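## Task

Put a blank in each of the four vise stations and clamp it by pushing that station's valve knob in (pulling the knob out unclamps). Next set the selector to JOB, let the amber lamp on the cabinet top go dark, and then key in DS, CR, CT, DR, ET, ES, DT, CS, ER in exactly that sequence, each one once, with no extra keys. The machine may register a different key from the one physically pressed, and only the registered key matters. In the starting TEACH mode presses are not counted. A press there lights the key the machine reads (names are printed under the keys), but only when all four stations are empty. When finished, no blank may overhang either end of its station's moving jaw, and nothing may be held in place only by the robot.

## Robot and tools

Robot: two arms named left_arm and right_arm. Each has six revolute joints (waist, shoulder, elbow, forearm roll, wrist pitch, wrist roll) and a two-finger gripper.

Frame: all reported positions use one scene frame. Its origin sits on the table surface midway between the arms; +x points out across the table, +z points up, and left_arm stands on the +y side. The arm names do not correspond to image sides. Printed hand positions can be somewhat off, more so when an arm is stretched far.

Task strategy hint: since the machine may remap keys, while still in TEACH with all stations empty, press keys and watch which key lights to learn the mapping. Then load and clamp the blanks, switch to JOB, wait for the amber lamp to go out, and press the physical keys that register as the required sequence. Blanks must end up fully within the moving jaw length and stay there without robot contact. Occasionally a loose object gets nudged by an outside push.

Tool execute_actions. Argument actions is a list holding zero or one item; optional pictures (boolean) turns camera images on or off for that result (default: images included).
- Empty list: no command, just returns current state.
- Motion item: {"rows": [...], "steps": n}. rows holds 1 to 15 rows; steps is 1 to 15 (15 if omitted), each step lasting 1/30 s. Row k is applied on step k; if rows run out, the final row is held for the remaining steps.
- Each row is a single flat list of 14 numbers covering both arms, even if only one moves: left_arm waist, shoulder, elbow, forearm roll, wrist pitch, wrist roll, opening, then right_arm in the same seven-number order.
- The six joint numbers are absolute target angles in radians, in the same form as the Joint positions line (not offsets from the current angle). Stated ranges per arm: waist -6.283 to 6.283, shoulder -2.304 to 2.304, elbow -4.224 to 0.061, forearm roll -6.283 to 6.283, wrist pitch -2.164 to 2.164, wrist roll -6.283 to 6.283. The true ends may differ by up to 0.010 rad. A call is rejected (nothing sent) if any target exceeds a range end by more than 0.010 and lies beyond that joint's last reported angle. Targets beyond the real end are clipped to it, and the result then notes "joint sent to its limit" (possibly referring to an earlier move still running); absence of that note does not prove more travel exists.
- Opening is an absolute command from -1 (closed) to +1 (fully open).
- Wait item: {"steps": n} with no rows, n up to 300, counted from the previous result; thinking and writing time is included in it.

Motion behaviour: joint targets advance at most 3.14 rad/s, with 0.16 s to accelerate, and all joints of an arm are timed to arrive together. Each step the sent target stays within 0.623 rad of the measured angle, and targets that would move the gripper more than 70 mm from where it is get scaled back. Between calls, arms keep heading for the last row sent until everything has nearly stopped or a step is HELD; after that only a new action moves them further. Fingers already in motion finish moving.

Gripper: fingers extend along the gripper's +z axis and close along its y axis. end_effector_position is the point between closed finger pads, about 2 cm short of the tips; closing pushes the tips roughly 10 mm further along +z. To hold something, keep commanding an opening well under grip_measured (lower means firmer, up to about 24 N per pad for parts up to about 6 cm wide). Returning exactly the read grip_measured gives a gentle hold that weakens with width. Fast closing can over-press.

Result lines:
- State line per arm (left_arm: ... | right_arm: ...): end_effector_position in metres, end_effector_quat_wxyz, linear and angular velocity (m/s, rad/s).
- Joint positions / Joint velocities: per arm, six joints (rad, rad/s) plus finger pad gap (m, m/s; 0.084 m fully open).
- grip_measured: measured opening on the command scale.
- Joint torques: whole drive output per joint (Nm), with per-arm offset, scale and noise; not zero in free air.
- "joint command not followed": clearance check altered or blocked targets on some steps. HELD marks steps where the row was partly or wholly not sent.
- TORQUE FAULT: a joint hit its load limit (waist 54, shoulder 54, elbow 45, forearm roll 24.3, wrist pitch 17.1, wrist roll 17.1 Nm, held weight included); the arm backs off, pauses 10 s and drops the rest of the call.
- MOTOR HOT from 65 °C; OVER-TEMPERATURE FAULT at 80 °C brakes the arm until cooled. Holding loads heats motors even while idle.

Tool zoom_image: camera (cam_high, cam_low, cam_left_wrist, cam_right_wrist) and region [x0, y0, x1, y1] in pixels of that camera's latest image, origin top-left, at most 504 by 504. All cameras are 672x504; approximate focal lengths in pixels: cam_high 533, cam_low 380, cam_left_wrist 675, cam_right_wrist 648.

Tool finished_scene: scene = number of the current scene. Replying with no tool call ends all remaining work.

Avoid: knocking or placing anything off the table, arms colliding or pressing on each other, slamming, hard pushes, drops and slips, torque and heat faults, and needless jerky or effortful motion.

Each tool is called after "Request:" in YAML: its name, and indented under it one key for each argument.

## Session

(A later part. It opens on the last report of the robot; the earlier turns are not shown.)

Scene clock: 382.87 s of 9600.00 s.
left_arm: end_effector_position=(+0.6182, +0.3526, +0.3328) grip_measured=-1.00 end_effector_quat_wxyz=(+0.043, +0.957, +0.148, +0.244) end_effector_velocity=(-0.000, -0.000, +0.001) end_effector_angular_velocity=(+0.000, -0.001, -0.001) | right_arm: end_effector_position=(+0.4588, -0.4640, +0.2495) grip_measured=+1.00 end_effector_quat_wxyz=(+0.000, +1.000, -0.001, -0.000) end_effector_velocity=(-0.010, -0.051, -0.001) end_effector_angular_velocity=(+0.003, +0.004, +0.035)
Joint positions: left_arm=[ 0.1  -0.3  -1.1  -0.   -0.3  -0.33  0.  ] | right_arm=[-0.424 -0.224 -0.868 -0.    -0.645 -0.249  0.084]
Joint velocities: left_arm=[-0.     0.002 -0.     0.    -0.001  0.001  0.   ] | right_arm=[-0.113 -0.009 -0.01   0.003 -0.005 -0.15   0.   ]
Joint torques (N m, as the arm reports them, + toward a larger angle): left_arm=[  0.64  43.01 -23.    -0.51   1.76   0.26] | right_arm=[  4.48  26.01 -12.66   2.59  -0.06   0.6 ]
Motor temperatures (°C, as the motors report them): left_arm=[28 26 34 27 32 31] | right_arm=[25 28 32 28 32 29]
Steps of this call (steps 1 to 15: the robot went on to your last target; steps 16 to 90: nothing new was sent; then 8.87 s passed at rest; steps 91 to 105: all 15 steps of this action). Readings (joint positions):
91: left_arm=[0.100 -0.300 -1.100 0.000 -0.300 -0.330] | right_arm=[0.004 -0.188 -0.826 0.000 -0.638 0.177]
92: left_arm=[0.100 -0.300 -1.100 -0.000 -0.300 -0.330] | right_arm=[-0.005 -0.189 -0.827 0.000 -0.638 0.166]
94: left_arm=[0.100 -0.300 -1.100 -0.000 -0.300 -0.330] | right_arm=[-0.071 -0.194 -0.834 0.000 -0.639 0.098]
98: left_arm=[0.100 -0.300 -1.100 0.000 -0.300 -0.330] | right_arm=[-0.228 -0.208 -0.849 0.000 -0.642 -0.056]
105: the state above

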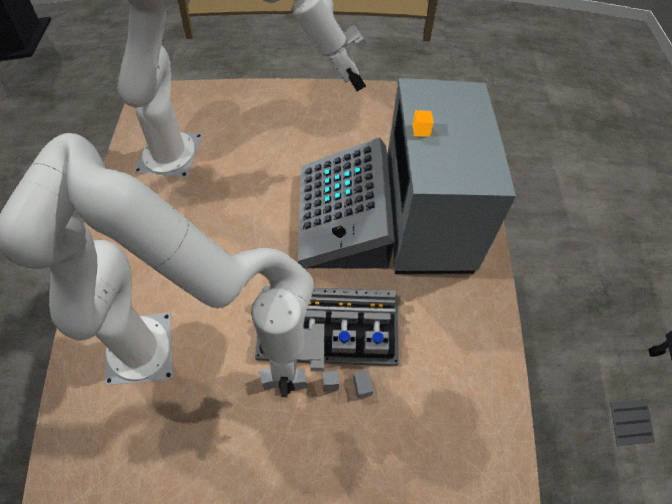

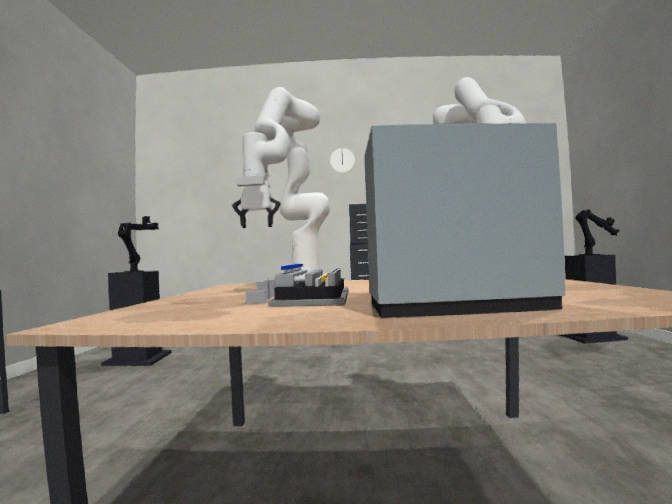

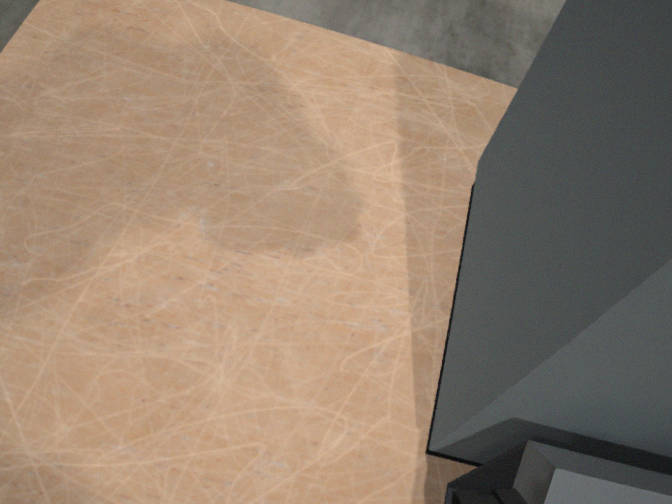

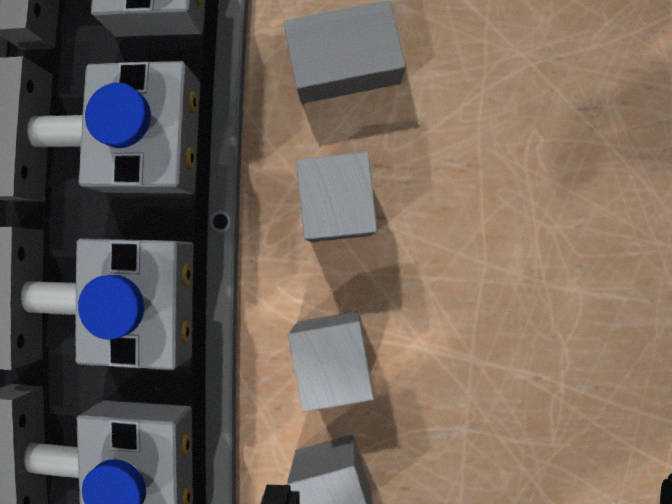

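Request:
execute_actions:
  actions:
    - {"rows":[[0.1,-0.3,-1.1,0,-0.3,-0.33,-1,-0.369,-0.25,-0.7,0,-0.45,-2.017,0.5]],"steps":15}
  pictures: false

Request:
execute_actions:
  actions:
    - {"rows":[[0.1,-0.3,-1.1,0,-0.3,-0.33,-1,-0.369,-0.33,-0.643,0,-0.313,-2.017,0.5]],"steps":15}

Request:
zoom_image:
  camera: "cam_high"
  region: [220,270,420,420]

Scene clock: 404.00 s of 9600.00 s.
left_arm: end_effector_position=(+0.6182, +0.3526, +0.3328) grip_measured=-1.00 end_effector_quat_wxyz=(+0.043, +0.957, +0.148, +0.244) end_effector_velocity=(+0.000, -0.000, +0.000) end_effector_angular_velocity=(-0.001, -0.001, +0.001) | right_arm: end_effector_position=(+0.4215, -0.4315, +0.1815) grip_measured=+0.49 end_effector_quat_wxyz=(-0.000, +0.817, +0.576, -0.000) end_effector_velocity=(-0.012, +0.011, -0.022) end_effector_angular_velocity=(-0.003, -0.014, +3.144)
Joint positions: left_arm=[ 0.1  -0.3  -1.1   0.   -0.3  -0.33  0.  ] | right_arm=[-0.371 -0.249 -0.706 -0.    -0.457 -1.426  0.065]
Joint velocities: left_arm=[-0.     0.    -0.     0.     0.    -0.002  0.   ] | right_arm=[ 0.021 -0.007  0.058 -0.001  0.079 -3.122  0.   ]
Joint torques (N m, as the arm reports them, + toward a larger angle): left_arm=[ -0.27  42.75 -22.9   -0.81   1.75   0.27] | right_arm=[ -0.4   23.15 -11.57   1.73  -0.28   0.27]
Motor temperatures (°C, as the motors report them): left_arm=[28 26 34 27 32 31] | right_arm=[25 28 33 28 32 29]
Steps of this call (steps 1 to 15: the robot went on to your last target; steps 16 to 90: nothing new was sent; then 17.63 s passed at rest; steps 91 to 105: all 15 steps of this action). Readings (joint positions):
91: left_arm=[0.100 -0.300 -1.100 -0.000 -0.300 -0.330] | right_arm=[-0.429 -0.224 -0.869 0.000 -0.645 -0.257]
92: left_arm=[0.100 -0.300 -1.100 -0.000 -0.300 -0.330] | right_arm=[-0.428 -0.224 -0.866 0.000 -0.641 -0.268]
94: left_arm=[0.100 -0.300 -1.100 -0.000 -0.300 -0.330] | right_arm=[-0.421 -0.227 -0.847 0.000 -0.617 -0.343]
98: left_arm=[0.100 -0.300 -1.100 0.000 -0.300 -0.330] | right_arm=[-0.391 -0.241 -0.763 -0.000 -0.525 -0.697]
105: the state above

Scene clock: 404.50 s of 9600.00 s.
left_arm: end_effector_position=(+0.6182, +0.3526, +0.3328) grip_measured=-1.00 end_effector_quat_wxyz=(+0.043, +0.957, +0.148, +0.244) end_effector_velocity=(+0.000, +0.000, +0.001) end_effector_angular_velocity=(-0.000, -0.003, +0.000) | right_arm: end_effector_position=(+0.4041, -0.4270, +0.1298) grip_measured=+0.49 end_effector_quat_wxyz=(+0.001, +0.614, +0.789, +0.000) end_effector_velocity=(-0.002, +0.000, -0.001) end_effector_angular_velocity=(+0.000, +0.004, +0.007)
Joint positions: left_arm=[ 0.1  -0.3  -1.1  -0.   -0.3  -0.33  0.  ] | right_arm=[-0.369 -0.329 -0.644  0.    -0.313 -2.016  0.065]
Joint velocities: left_arm=[-0.     0.     0.     0.     0.002 -0.001  0.   ] | right_arm=[ 0.001 -0.002  0.002 -0.002  0.001 -0.005 -0.   ]
Joint torques (N m, as the arm reports them, + toward a larger angle): left_arm=[  0.69  42.74 -23.3   -0.85   1.74   0.28] | right_arm=[-0.24 23.45 -8.47  1.3  -0.46  0.28]
Motor temperatures (°C, as the motors report them): left_arm=[28 26 34 27 32 31] | right_arm=[25 28 33 28 32 29]
Steps of this call (steps 1 to 15: all 15 steps of this action). Readings (joint positions):
1: left_arm=[0.100 -0.300 -1.100 0.000 -0.300 -0.330] | right_arm=[-0.371 -0.249 -0.705 0.000 -0.455 -1.531]
2: left_arm=[0.100 -0.300 -1.100 -0.000 -0.300 -0.330] | right_arm=[-0.370 -0.250 -0.703 0.000 -0.452 -1.635]
4: left_arm=[0.100 -0.300 -1.100 0.000 -0.300 -0.330] | right_arm=[-0.370 -0.262 -0.692 0.000 -0.426 -1.825]
8: left_arm=[0.100 -0.300 -1.100 0.000 -0.300 -0.330] | right_arm=[-0.369 -0.328 -0.644 -0.000 -0.324 -2.003]
15: the state above

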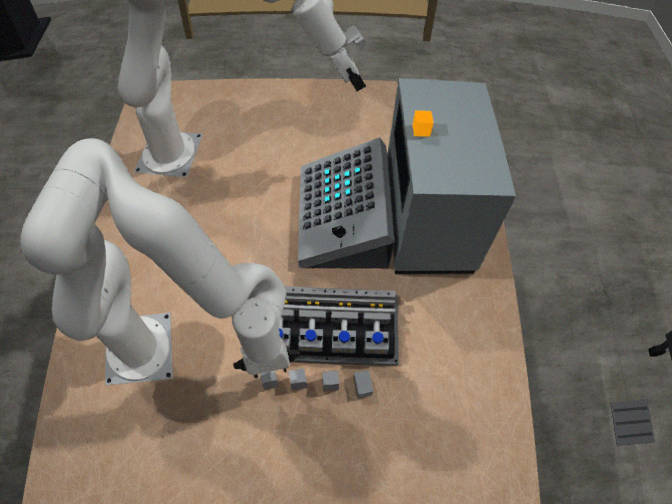

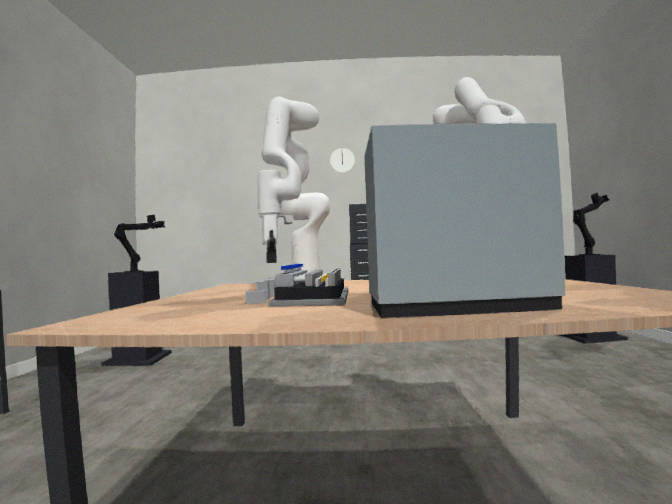

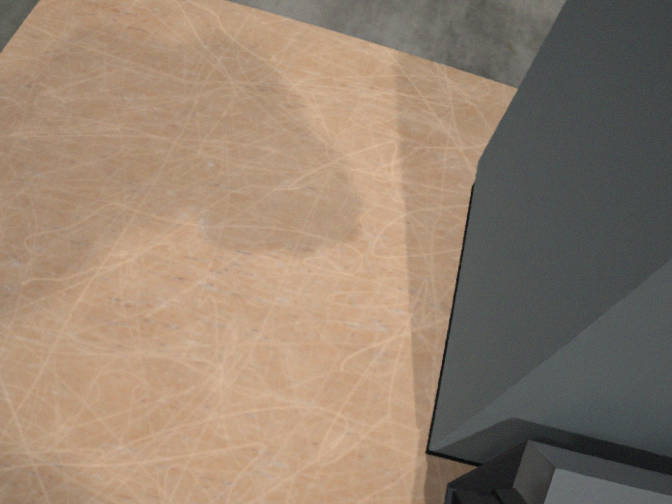

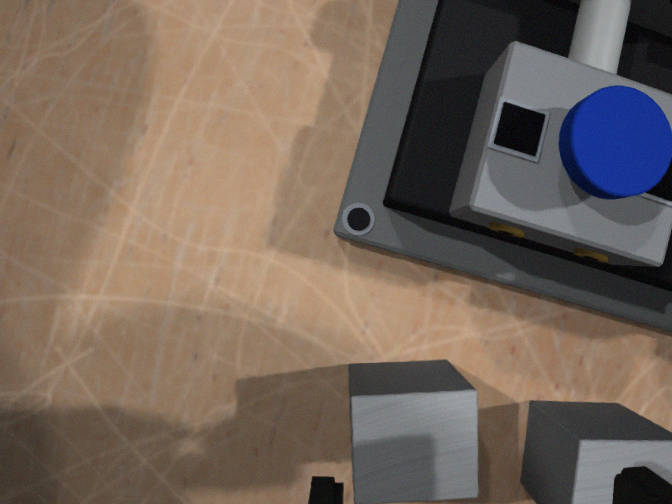

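Region (220, 270, 420, 420) of cam_high's 672x504 image, scaled by 2.520, with more detail than that image has; it fills the top 378 rows of this view, and the rest is white.

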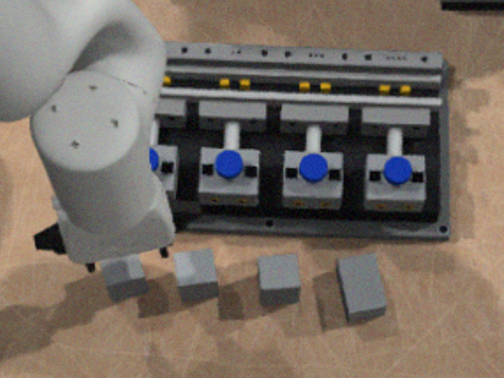

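Request:
execute_actions:
  actions:
    - {"rows":[[0.1,-0.3,-1.1,0,-0.3,-0.33,-1,-0.373,-0.316,-0.624,0,-0.308,-2.02,0.5],[0.1,-0.3,-1.1,0,-0.3,-0.33,-1,-0.373,-0.316,-0.624,0,-0.308,-2.02,0.5],[0.1,-0.3,-1.1,0,-0.3,-0.33,-1,-0.373,-0.316,-0.624,0,-0.308,-2.02,0.5],[0.1,-0.3,-1.1,0,-0.3,-0.33,-1,-0.373,-0.43,-0.628,0,-0.198,-2.02,0.5],[0.1,-0.3,-1.1,0,-0.3,-0.33,-1,-0.373,-0.43,-0.628,0,-0.198,-2.02,0.5],[0.1,-0.3,-1.1,0,-0.3,-0.33,-1,-0.373,-0.43,-0.628,0,-0.198,-2.02,0.5],[0.1,-0.3,-1.1,0,-0.3,-0.33,-1,-0.373,-0.543,-0.643,0,-0.1,-2.02,0.5]],"steps":15}

Request:
zoom_image:
  camera: "cam_high"
  region: [220,270,420,420]

Scene clock: 415.87 s of 9600.00 s.
left_arm: end_effector_position=(+0.6182, +0.3526, +0.3328) grip_measured=-1.00 end_effector_quat_wxyz=(+0.043, +0.957, +0.148, +0.244) end_effector_velocity=(+0.000, +0.000, -0.001) end_effector_angular_velocity=(-0.000, +0.000, +0.001) | right_arm: end_effector_position=(+0.3964, -0.4271, +0.0449) grip_measured=+0.49 end_effector_quat_wxyz=(-0.000, +0.614, +0.789, -0.000) end_effector_velocity=(+0.020, -0.004, +0.008) end_effector_angular_velocity=(-0.010, -0.051, -0.001)
Joint positions: left_arm=[ 0.1  -0.3  -1.1   0.   -0.3  -0.33  0.  ] | right_arm=[-0.373 -0.542 -0.643 -0.    -0.101 -2.02   0.065]
Joint velocities: left_arm=[-0.    -0.001  0.     0.     0.001 -0.001  0.   ] | right_arm=[ 0.     0.012 -0.017  0.001  0.023  0.     0.   ]
Joint torques (N m, as the arm reports them, + toward a larger angle): left_arm=[  0.91  43.39 -23.16  -0.61   1.67   0.28] | right_arm=[-0.89 29.05 -4.67  1.71 -0.53  0.51]
Motor temperatures (°C, as the motors report them): left_arm=[28 26 34 27 32 31] | right_arm=[25 28 32 28 32 29]
Steps of this call (steps 1 to 15: the robot went on to your last target; steps 16 to 90: nothing new was sent; then 7.87 s passed at rest; steps 91 to 105: all 15 steps of this action). Readings (joint positions):
91: left_arm=[0.100 -0.300 -1.100 -0.000 -0.300 -0.330] | right_arm=[-0.369 -0.329 -0.642 0.000 -0.313 -2.017]
92: left_arm=[0.100 -0.300 -1.100 -0.000 -0.300 -0.330] | right_arm=[-0.370 -0.326 -0.637 0.000 -0.311 -2.018]
94: left_arm=[0.100 -0.300 -1.100 0.000 -0.300 -0.330] | right_arm=[-0.372 -0.319 -0.628 -0.000 -0.308 -2.019]
98: left_arm=[0.100 -0.300 -1.100 0.000 -0.300 -0.330] | right_arm=[-0.373 -0.420 -0.630 0.000 -0.206 -2.020]
105: the state above

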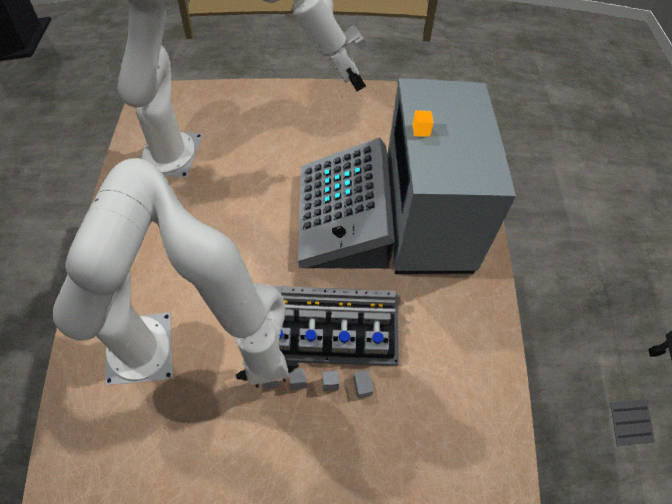

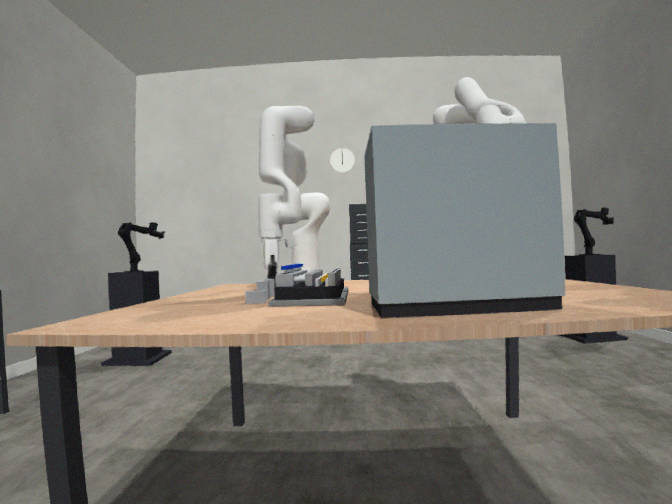

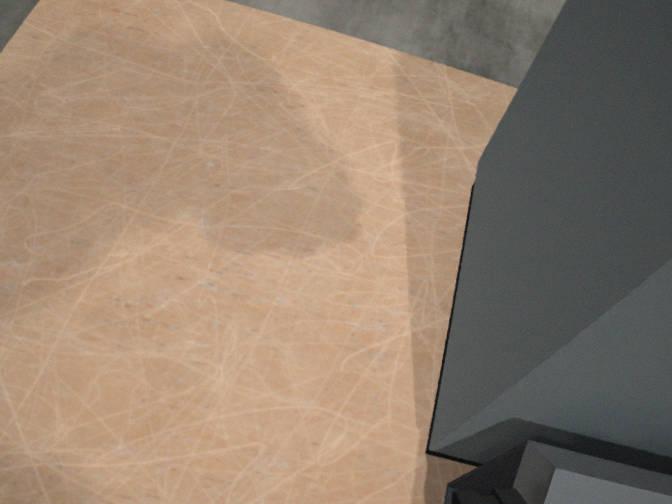

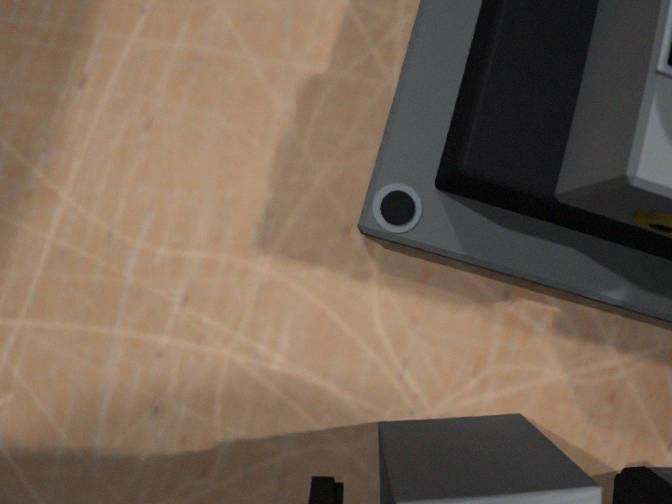

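Region (220, 270, 420, 420) of cam_high's 672x504 image, scaled by 2.520, with more detail than that image has; it fills the top 378 rows of this view, and the rest is white.

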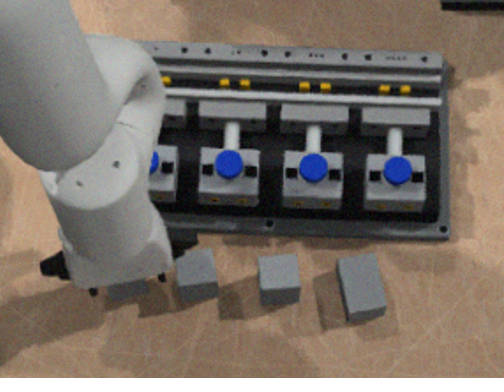

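Request:
execute_actions:
  actions:
    - {"rows":[[0.1,-0.3,-1.1,0,-0.3,-0.33,-1,-0.373,-0.543,-0.643,0,-0.1,-2.02,0.1],[0.1,-0.3,-1.1,0,-0.3,-0.33,-1,-0.373,-0.543,-0.643,0,-0.1,-2.02,0.1],[0.1,-0.3,-1.1,0,-0.3,-0.33,-1,-0.373,-0.543,-0.643,0,-0.1,-2.02,0.1],[0.1,-0.3,-1.1,0,-0.3,-0.33,-1,-0.373,-0.543,-0.643,0,-0.1,-2.02,-0.2],[0.1,-0.3,-1.1,0,-0.3,-0.33,-1,-0.373,-0.543,-0.643,0,-0.1,-2.02,-0.2],[0.1,-0.3,-1.1,0,-0.3,-0.33,-1,-0.373,-0.543,-0.643,0,-0.1,-2.02,-0.2],[0.1,-0.3,-1.1,0,-0.3,-0.33,-1,-0.373,-0.543,-0.643,0,-0.1,-2.02,-0.6]],"steps":15}
  pictures: false

Request:
execute_actions:
  actions:
    - {"rows":[[0.1,-0.3,-1.1,0,-0.3,-0.33,-1,-0.373,-0.43,-0.628,0,-0.198,-2.02,-0.6],[0.1,-0.3,-1.1,0,-0.3,-0.33,-1,-0.373,-0.43,-0.628,0,-0.198,-2.02,-0.6],[0.1,-0.3,-1.1,0,-0.3,-0.33,-1,-0.373,-0.43,-0.628,0,-0.198,-2.02,-0.6],[0.1,-0.3,-1.1,0,-0.3,-0.33,-1,-0.373,-0.316,-0.624,0,-0.308,-2.02,-0.6],[0.1,-0.3,-1.1,0,-0.3,-0.33,-1,-0.373,-0.316,-0.624,0,-0.308,-2.02,-0.6],[0.1,-0.3,-1.1,0,-0.3,-0.33,-1,-0.373,-0.316,-0.624,0,-0.308,-2.02,-0.6],[0.1,-0.3,-1.1,0,-0.3,-0.33,-1,-0.373,-0.2,-0.68,0,-0.48,-1.9,-0.6]],"steps":15}

Scene clock: 426.97 s of 9600.00 s.
left_arm: end_effector_position=(+0.6182, +0.3526, +0.3328) grip_measured=-1.00 end_effector_quat_wxyz=(+0.043, +0.957, +0.148, +0.244) end_effector_velocity=(+0.000, -0.000, +0.000) end_effector_angular_velocity=(+0.000, +0.000, -0.001) | right_arm: end_effector_position=(+0.3964, -0.4271, +0.0445) grip_measured=-0.10 end_effector_quat_wxyz=(-0.000, +0.614, +0.789, -0.000) end_effector_velocity=(-0.000, +0.000, -0.000) end_effector_angular_velocity=(-0.000, +0.001, +0.002)
Joint positions: left_arm=[ 0.1  -0.3  -1.1  -0.   -0.3  -0.33  0.  ] | right_arm=[-0.373 -0.543 -0.643 -0.    -0.1   -2.02   0.04 ]
Joint velocities: left_arm=[-0.     0.    -0.001  0.    -0.001  0.001  0.   ] | right_arm=[ 0.001 -0.    -0.    -0.001 -0.001  0.    -0.   ]
Joint torques (N m, as the arm reports them, + toward a larger angle): left_arm=[  0.45  43.08 -23.08  -0.7    1.71   0.29] | right_arm=[-1.38 26.97 -7.04  2.29 -0.39  0.57]
Motor temperatures (°C, as the motors report them): left_arm=[28 26 34 27 32 31] | right_arm=[25 28 32 28 32 29]
Steps of this call (steps 1 to 15: the robot went on to your last target; steps 16 to 90: nothing new was sent; then 7.60 s passed at rest; steps 91 to 105: all 15 steps of this action). Readings (joint positions):
91: left_arm=[0.100 -0.300 -1.100 -0.000 -0.300 -0.330] | right_arm=[-0.373 -0.543 -0.643 0.000 -0.100 -2.020]
92: left_arm=[0.100 -0.300 -1.100 0.000 -0.300 -0.330] | right_arm=[-0.373 -0.543 -0.643 0.000 -0.100 -2.020]
94: left_arm=[0.100 -0.300 -1.100 0.000 -0.300 -0.330] | right_arm=[-0.373 -0.543 -0.643 -0.000 -0.100 -2.020]
98: left_arm=[0.100 -0.300 -1.100 -0.000 -0.300 -0.330] | right_arm=[-0.373 -0.543 -0.643 -0.000 -0.100 -2.020]
105: the state above

Scene clock: 427.47 s of 9600.00 s.
left_arm: end_effector_position=(+0.6182, +0.3526, +0.3328) grip_measured=-1.00 end_effector_quat_wxyz=(+0.043, +0.957, +0.148, +0.244) end_effector_velocity=(+0.000, +0.000, -0.000) end_effector_angular_velocity=(+0.000, +0.002, -0.000) | right_arm: end_effector_position=(+0.4109, -0.4300, +0.1928) grip_measured=-0.10 end_effector_quat_wxyz=(+0.001, +0.659, +0.752, +0.001) end_effector_velocity=(-0.032, +0.006, -0.010) end_effector_angular_velocity=(+0.020, +0.100, -0.040)
Joint positions: left_arm=[ 0.1  -0.3  -1.1   0.   -0.3  -0.33  0.  ] | right_arm=[-0.373 -0.201 -0.68   0.    -0.477 -1.902  0.04 ]
Joint velocities: left_arm=[-0.    -0.001 -0.001  0.001 -0.002 -0.     0.   ] | right_arm=[-0.    -0.004  0.027 -0.002 -0.072  0.041 -0.   ]
Joint torques (N m, as the arm reports them, + toward a larger angle): left_arm=[  1.02  42.73 -23.02  -0.82   1.71   0.28] | right_arm=[  0.91  17.32 -10.91   2.17  -0.04   0.06]
Motor temperatures (°C, as the motors report them): left_arm=[28 26 34 27 32 31] | right_arm=[25 28 32 28 32 29]
Steps of this call (steps 1 to 15: all 15 steps of this action). Readings (joint positions):
1: left_arm=[0.100 -0.300 -1.100 0.000 -0.300 -0.330] | right_arm=[-0.373 -0.542 -0.643 0.000 -0.101 -2.020]
2: left_arm=[0.100 -0.300 -1.100 -0.000 -0.300 -0.330] | right_arm=[-0.373 -0.534 -0.641 0.000 -0.110 -2.020]
4: left_arm=[0.100 -0.300 -1.100 -0.000 -0.300 -0.330] | right_arm=[-0.373 -0.476 -0.633 -0.000 -0.161 -2.020]
8: left_arm=[0.100 -0.300 -1.100 -0.000 -0.300 -0.330] | right_arm=[-0.373 -0.327 -0.629 0.000 -0.303 -2.012]
15: the state above

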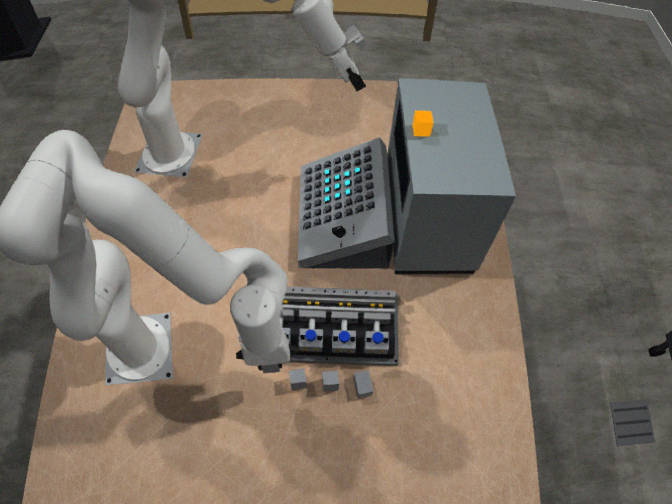

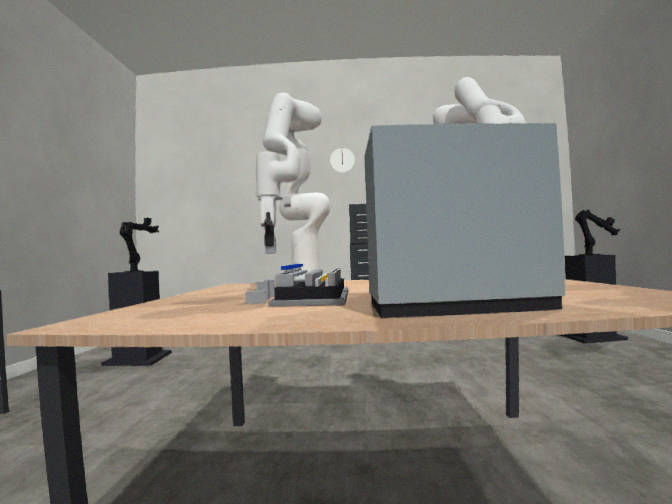

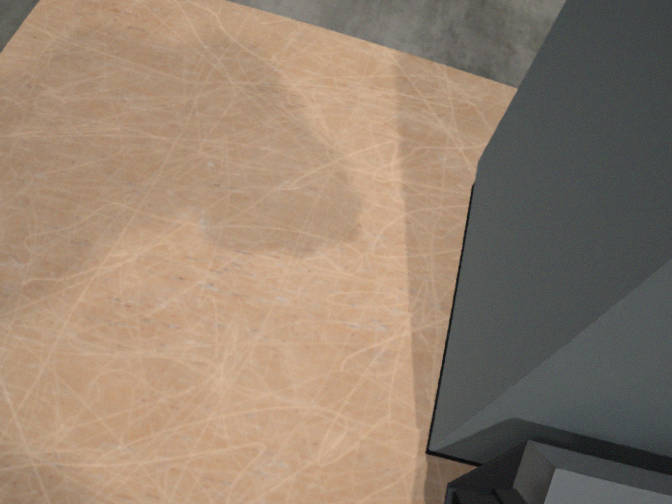

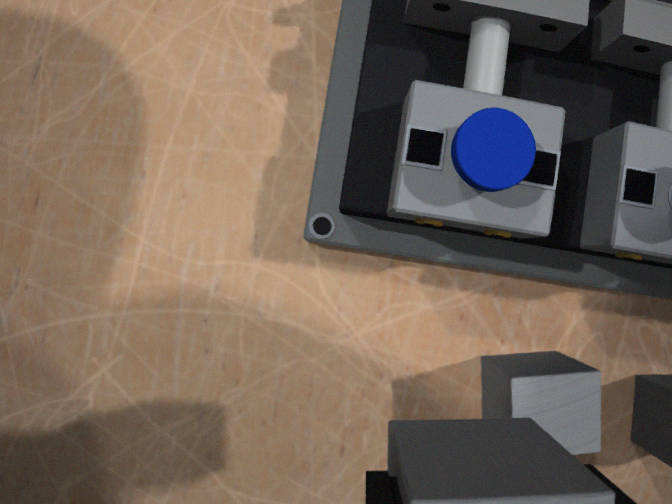

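Request:
execute_actions:
  actions:
    - {"rows":[[0.1,-0.3,-1.1,0,-0.3,-0.33,-1,0.1,-0.256,-0.74,0,-0.484,-1.297,-0.6]],"steps":15}
  pictures: false

Request:
execute_actions:
  actions:
    - {"rows":[[0.1,-0.3,-1.1,0,-0.3,-0.33,-1,0.1,-0.318,-0.729,0,-0.411,-1.297,-0.6]],"steps":12}

Request:
zoom_image:
  camera: "cam_high"
  region: [220,230,420,380]

Request:
zoom_image:
  camera: "cam_low"
  region: [230,200,390,320]

Scene clock: 436.27 s of 9600.00 s.
left_arm: end_effector_position=(+0.6182, +0.3526, +0.3328) grip_measured=-1.00 end_effector_quat_wxyz=(+0.043, +0.957, +0.148, +0.244) end_effector_velocity=(-0.000, +0.000, -0.001) end_effector_angular_velocity=(+0.000, +0.002, -0.000) | right_arm: end_effector_position=(+0.4257, -0.2387, +0.1896) grip_measured=-0.10 end_effector_quat_wxyz=(-0.000, +0.705, +0.709, -0.000) end_effector_velocity=(-0.026, +0.153, -0.004) end_effector_angular_velocity=(-0.002, +0.006, -0.092)
Joint positions: left_arm=[ 0.1  -0.3  -1.1   0.   -0.3  -0.33  0.  ] | right_arm=[ 0.087 -0.254 -0.738  0.    -0.484 -1.317  0.04 ]
Joint velocities: left_arm=[-0.    -0.     0.     0.    -0.001  0.     0.   ] | right_arm=[ 0.359 -0.042 -0.041 -0.    -0.005  0.452 -0.   ]
Joint torques (N m, as the arm reports them, + toward a larger angle): left_arm=[  0.06  43.14 -23.21  -0.59   1.79   0.3 ] | right_arm=[-27.27  25.41 -10.48   2.14  -0.15  -0.12]
Motor temperatures (°C, as the motors report them): left_arm=[28 25 34 27 32 31] | right_arm=[25 28 32 28 32 29]
Steps of this call (steps 1 to 15: the robot went on to your last target; steps 16 to 90: nothing new was sent; then 5.30 s passed at rest; steps 91 to 105: all 15 steps of this action). Readings (joint positions):
91: left_arm=[0.100 -0.300 -1.100 -0.000 -0.300 -0.330] | right_arm=[-0.372 -0.200 -0.680 -0.000 -0.480 -1.899]
92: left_arm=[0.100 -0.300 -1.100 -0.000 -0.300 -0.330] | right_arm=[-0.365 -0.201 -0.681 -0.000 -0.480 -1.888]
94: left_arm=[0.100 -0.300 -1.100 0.000 -0.300 -0.330] | right_arm=[-0.310 -0.208 -0.688 -0.000 -0.481 -1.814]
98: left_arm=[0.100 -0.300 -1.100 -0.000 -0.300 -0.330] | right_arm=[-0.147 -0.227 -0.709 0.000 -0.482 -1.611]
105: the state above

Scene clock: 436.67 s of 9600.00 s.
left_arm: end_effector_position=(+0.6182, +0.3526, +0.3328) grip_measured=-1.00 end_effector_quat_wxyz=(+0.043, +0.957, +0.148, +0.244) end_effector_velocity=(-0.001, -0.000, -0.000) end_effector_angular_velocity=(-0.001, +0.001, +0.001) | right_arm: end_effector_position=(+0.4250, -0.2333, +0.1597) grip_measured=-0.10 end_effector_quat_wxyz=(+0.000, +0.708, +0.707, +0.000) end_effector_velocity=(-0.000, +0.002, -0.000) end_effector_angular_velocity=(+0.000, -0.000, +0.003)
Joint positions: left_arm=[ 0.1  -0.3  -1.1  -0.   -0.3  -0.33  0.  ] | right_arm=[ 0.099 -0.317 -0.729 -0.    -0.411 -1.297  0.04 ]
Joint velocities: left_arm=[-0.     0.001  0.001 -0.    -0.001 -0.002  0.   ] | right_arm=[ 0.005 -0.001 -0.     0.     0.001  0.001 -0.   ]
Joint torques (N m, as the arm reports them, + toward a larger angle): left_arm=[  0.6   42.28 -22.98  -0.84   1.74   0.28] | right_arm=[ -3.29  23.96 -10.61   2.    -0.4    0.48]
Motor temperatures (°C, as the motors report them): left_arm=[28 25 34 27 32 31] | right_arm=[25 28 32 28 32 29]
Steps of this call (steps 1 to 12: all 12 steps of this action). Readings (joint positions):
1: left_arm=[0.100 -0.300 -1.100 -0.000 -0.300 -0.330] | right_arm=[0.095 -0.256 -0.739 0.000 -0.483 -1.307]
2: left_arm=[0.100 -0.300 -1.100 0.000 -0.300 -0.330] | right_arm=[0.097 -0.263 -0.738 0.000 -0.472 -1.302]
4: left_arm=[0.100 -0.300 -1.100 -0.000 -0.300 -0.330] | right_arm=[0.098 -0.299 -0.732 -0.000 -0.432 -1.299]
8: left_arm=[0.100 -0.300 -1.100 0.000 -0.300 -0.330] | right_arm=[0.099 -0.318 -0.728 -0.000 -0.412 -1.297]
12: the state above

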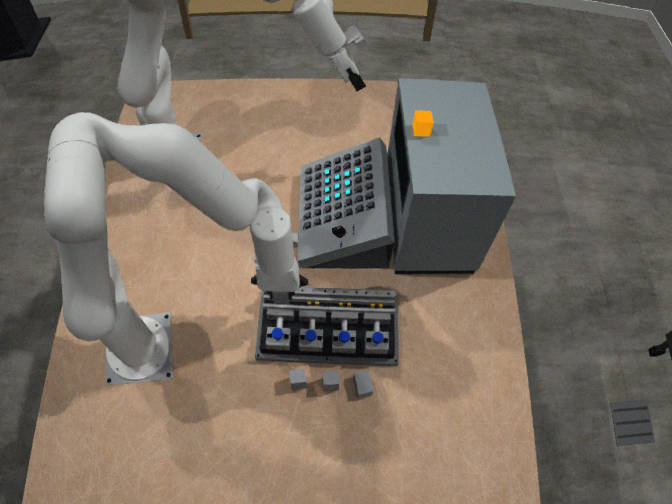

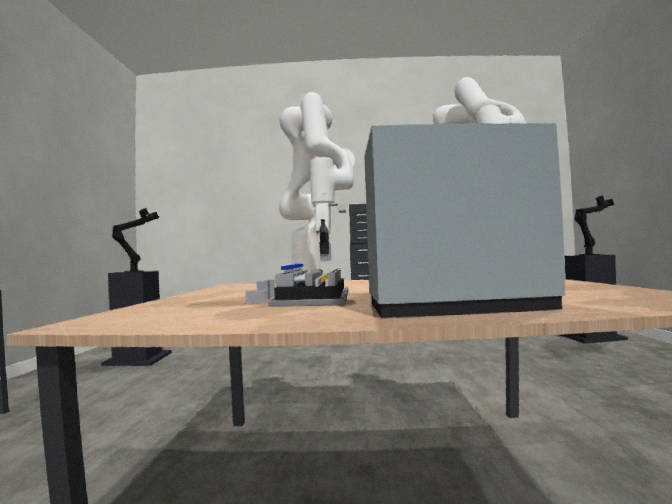

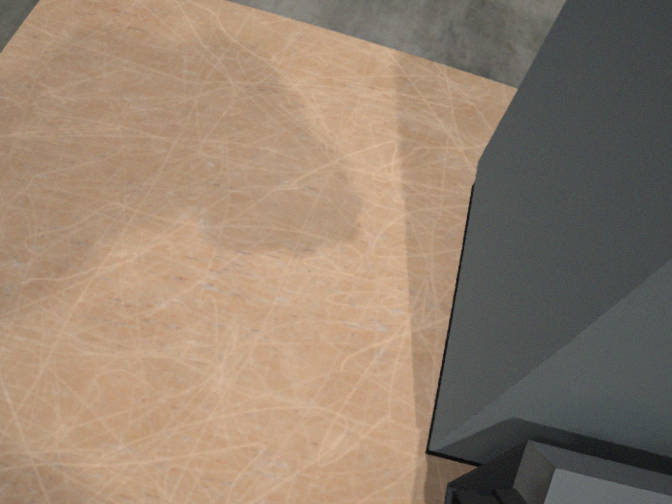

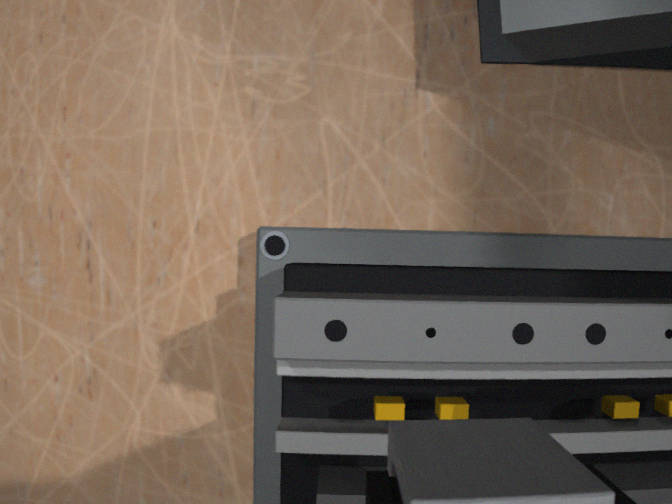

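Region (220, 230, 420, 380) of cam_high's 672x504 image, scaled by 2.520, with more detail than that image has; it fills the top 378 rows of this view, and the rest is white.

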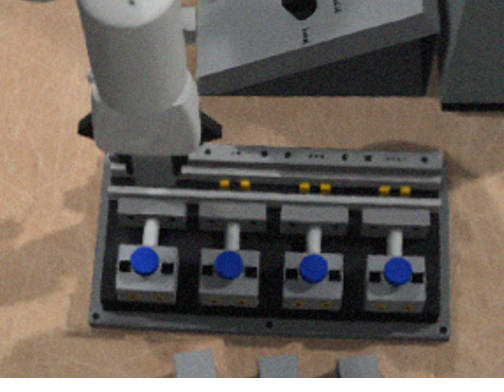

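Region (230, 200, 390, 320) of cam_low's 672x504 image, scaled by 3.150, with more detail than that image has; it fills the top 378 rows of this view, and the rest is white.

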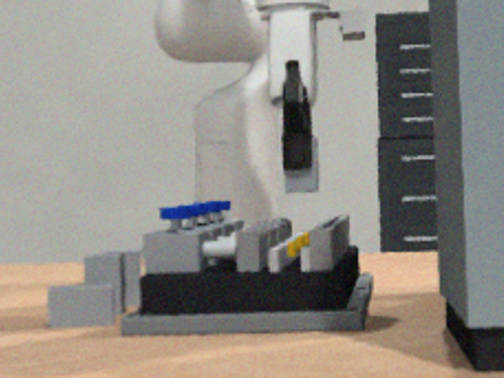

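Request:
execute_actions:
  actions:
    - {"rows":[[0.1,-0.3,-1.1,0,-0.3,-0.33,-1,0.109,-0.375,-0.727,0,-0.352,-1.289,-0.6]],"steps":12}

Request:
zoom_image:
  camera: "cam_low"
  region: [270,230,370,305]

Scene clock: 451.07 s of 9600.00 s.
left_arm: end_effector_position=(+0.6182, +0.3526, +0.3328) grip_measured=-1.00 end_effector_quat_wxyz=(+0.043, +0.957, +0.148, +0.244) end_effector_velocity=(+0.000, +0.000, +0.000) end_effector_angular_velocity=(+0.000, -0.001, +0.000) | right_arm: end_effector_position=(+0.4248, -0.2291, +0.1345) grip_measured=-0.10 end_effector_quat_wxyz=(+0.000, +0.707, +0.707, +0.000) end_effector_velocity=(-0.000, +0.000, -0.000) end_effector_angular_velocity=(+0.000, +0.001, -0.001)
Joint positions: left_arm=[ 0.1  -0.3  -1.1  -0.   -0.3  -0.33  0.  ] | right_arm=[ 0.109 -0.375 -0.727  0.    -0.352 -1.289  0.04 ]
Joint velocities: left_arm=[ 0.     0.     0.     0.001  0.001 -0.001  0.   ] | right_arm=[ 0.    -0.     0.001  0.001  0.     0.001 -0.   ]
Joint torques (N m, as the arm reports them, + toward a larger angle): left_arm=[  0.91  42.48 -22.94  -0.43   1.72   0.27] | right_arm=[ -0.23  25.09 -10.19   1.8   -0.27   0.74]
Motor temperatures (°C, as the motors report them): left_arm=[28 25 35 27 32 31] | right_arm=[25 28 32 28 32 29]
Steps of this call (steps 1 to 15: the robot went on to your last target; steps 16 to 90: nothing new was sent; then 11.00 s passed at rest; steps 91 to 102: all 12 steps of this action). Readings (joint positions):
91: left_arm=[0.100 -0.300 -1.100 0.000 -0.300 -0.330] | right_arm=[0.100 -0.319 -0.729 -0.000 -0.410 -1.297]
92: left_arm=[0.100 -0.300 -1.100 0.000 -0.300 -0.330] | right_arm=[0.101 -0.327 -0.730 0.000 -0.399 -1.295]
94: left_arm=[0.100 -0.300 -1.100 -0.000 -0.300 -0.330] | right_arm=[0.107 -0.360 -0.728 0.000 -0.367 -1.291]
98: left_arm=[0.100 -0.300 -1.100 -0.000 -0.300 -0.330] | right_arm=[0.109 -0.375 -0.726 -0.000 -0.353 -1.289]
102: the state above

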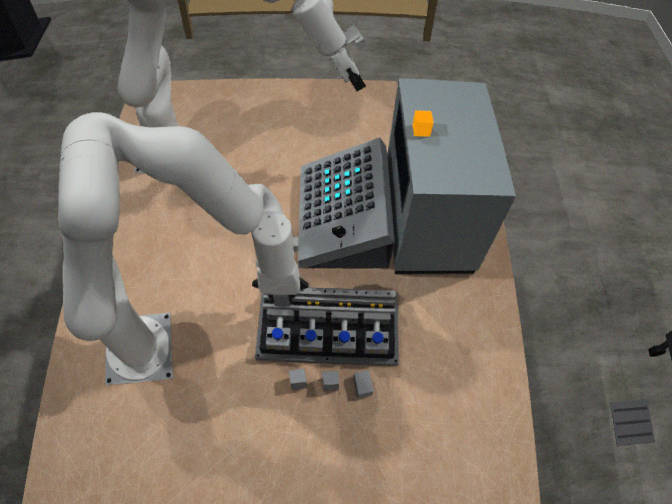

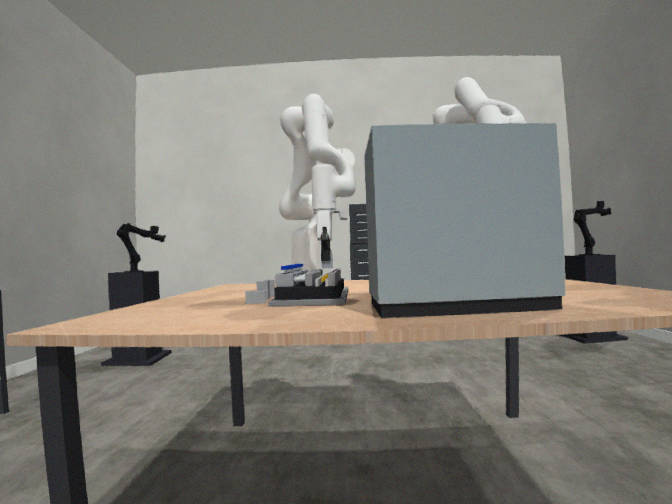

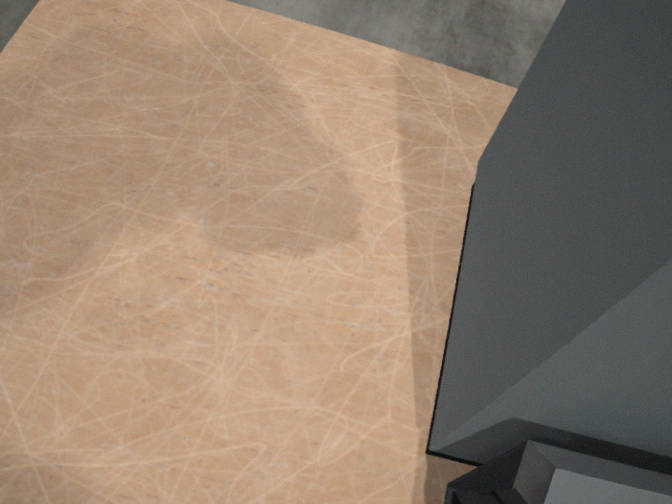

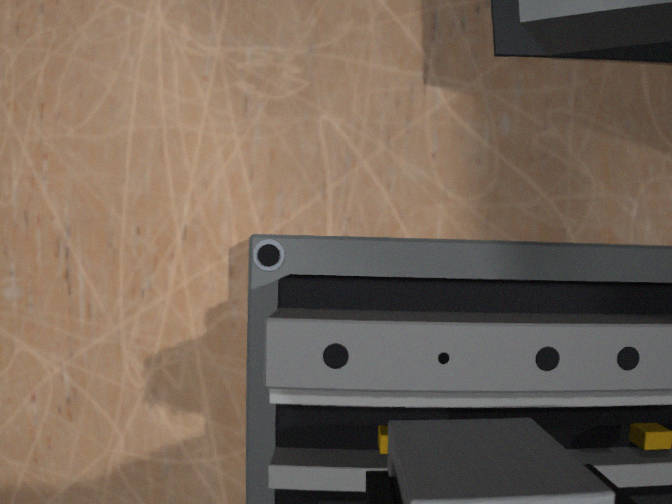

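Region (270, 230, 370, 305) of cam_low's 672x504 image, scaled by 5.040, with more detail than that image has; it fills the top 378 rows of this view, and the rest is white.

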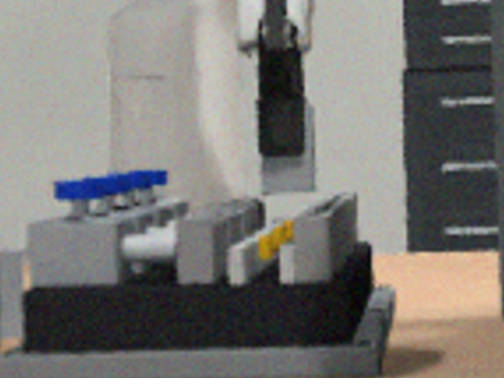

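Request:
execute_actions:
  actions:
    - {"rows":[[0.1,-0.3,-1.1,0,-0.3,-0.33,-1,0.118,-0.377,-0.729,0,-0.352,-1.28,-0.6],[0.1,-0.3,-1.1,0,-0.3,-0.33,-1,0.118,-0.377,-0.729,0,-0.352,-1.28,-0.6],[0.1,-0.3,-1.1,0,-0.3,-0.33,-1,0.118,-0.377,-0.729,0,-0.352,-1.28,-0.6],[0.1,-0.3,-1.1,0,-0.3,-0.33,-1,0.118,-0.377,-0.729,0,-0.352,-1.28,-0.6],[0.1,-0.3,-1.1,0,-0.3,-0.33,-1,0.118,-0.423,-0.73,0,-0.307,-1.28,-0.6]],"steps":13}

Request:
zoom_image:
  camera: "cam_low"
  region: [270,230,370,305]

Scene clock: 461.00 s of 9600.00 s.
left_arm: end_effector_position=(+0.6182, +0.3526, +0.3328) grip_measured=-1.00 end_effector_quat_wxyz=(+0.043, +0.957, +0.148, +0.244) end_effector_velocity=(-0.000, -0.000, -0.001) end_effector_angular_velocity=(+0.001, +0.001, -0.001) | right_arm: end_effector_position=(+0.4247, -0.2251, +0.1145) grip_measured=-0.10 end_effector_quat_wxyz=(-0.000, +0.707, +0.707, -0.000) end_effector_velocity=(+0.005, +0.002, +0.001) end_effector_angular_velocity=(+0.005, -0.015, +0.000)
Joint positions: left_arm=[ 0.1  -0.3  -1.1   0.   -0.3  -0.33  0.  ] | right_arm=[ 0.118 -0.423 -0.73  -0.    -0.307 -1.28   0.04 ]
Joint velocities: left_arm=[-0.    -0.001  0.    -0.    -0.001  0.001  0.   ] | right_arm=[ 0.001  0.001 -0.003 -0.     0.012  0.001 -0.   ]
Joint torques (N m, as the arm reports them, + toward a larger angle): left_arm=[  0.33  43.22 -23.46  -0.66   1.73   0.24] | right_arm=[ 0.   27.19 -9.39  2.1  -0.19  0.68]
Motor temperatures (°C, as the motors report them): left_arm=[28 25 35 27 32 31] | right_arm=[25 28 32 28 32 29]
Steps of this call (steps 1 to 15: the robot went on to your last target; steps 16 to 90: nothing new was sent; then 6.50 s passed at rest; steps 91 to 103: all 13 steps of this action). Readings (joint positions):
91: left_arm=[0.100 -0.300 -1.100 0.000 -0.300 -0.330] | right_arm=[0.109 -0.375 -0.727 -0.000 -0.352 -1.288]
92: left_arm=[0.100 -0.300 -1.100 -0.000 -0.300 -0.330] | right_arm=[0.112 -0.376 -0.728 -0.000 -0.352 -1.286]
94: left_arm=[0.100 -0.300 -1.100 0.000 -0.300 -0.330] | right_arm=[0.117 -0.377 -0.729 0.000 -0.352 -1.282]
98: left_arm=[0.100 -0.300 -1.100 -0.000 -0.300 -0.330] | right_arm=[0.118 -0.413 -0.730 0.000 -0.317 -1.280]
103: the state above

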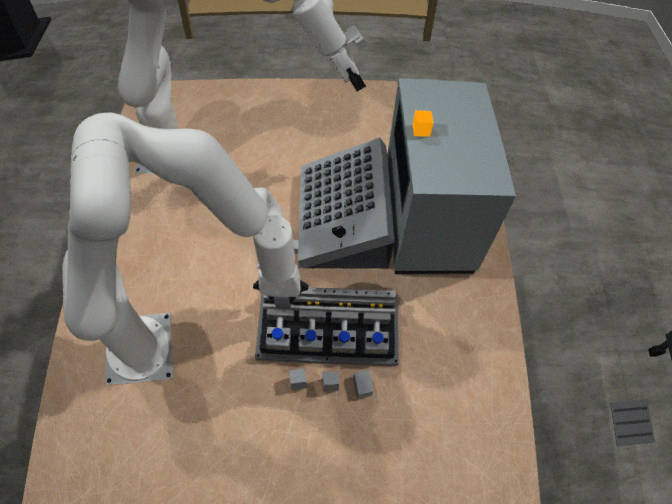

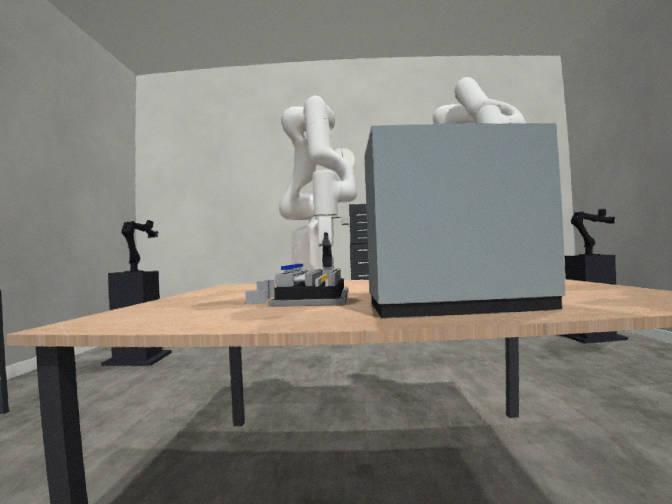

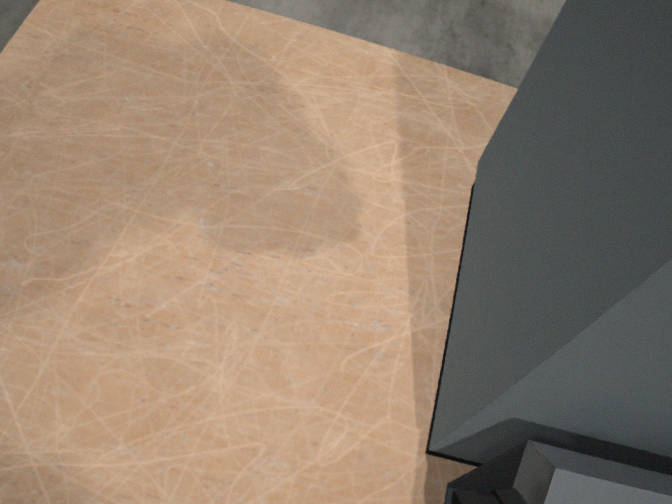

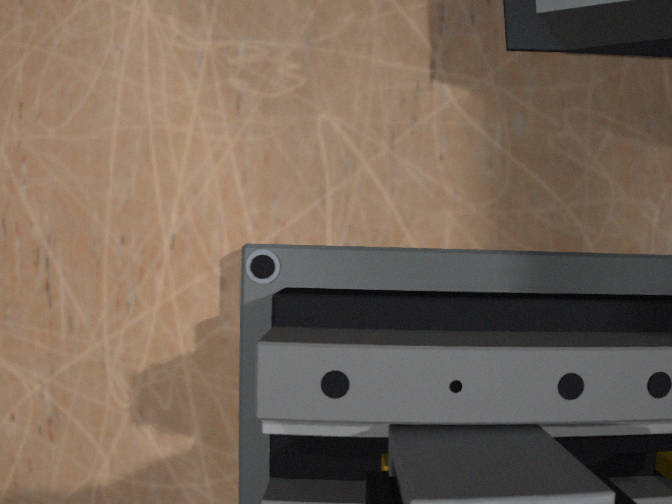

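Region (270, 230, 370, 305) of cam_low's 672x504 image, scaled by 5.040, with more detail than that image has; it fills the top 378 rows of this view, and the rest is white.

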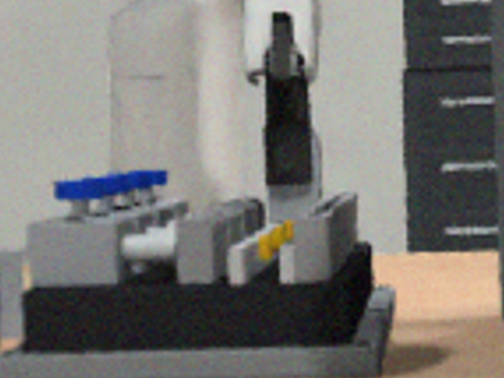

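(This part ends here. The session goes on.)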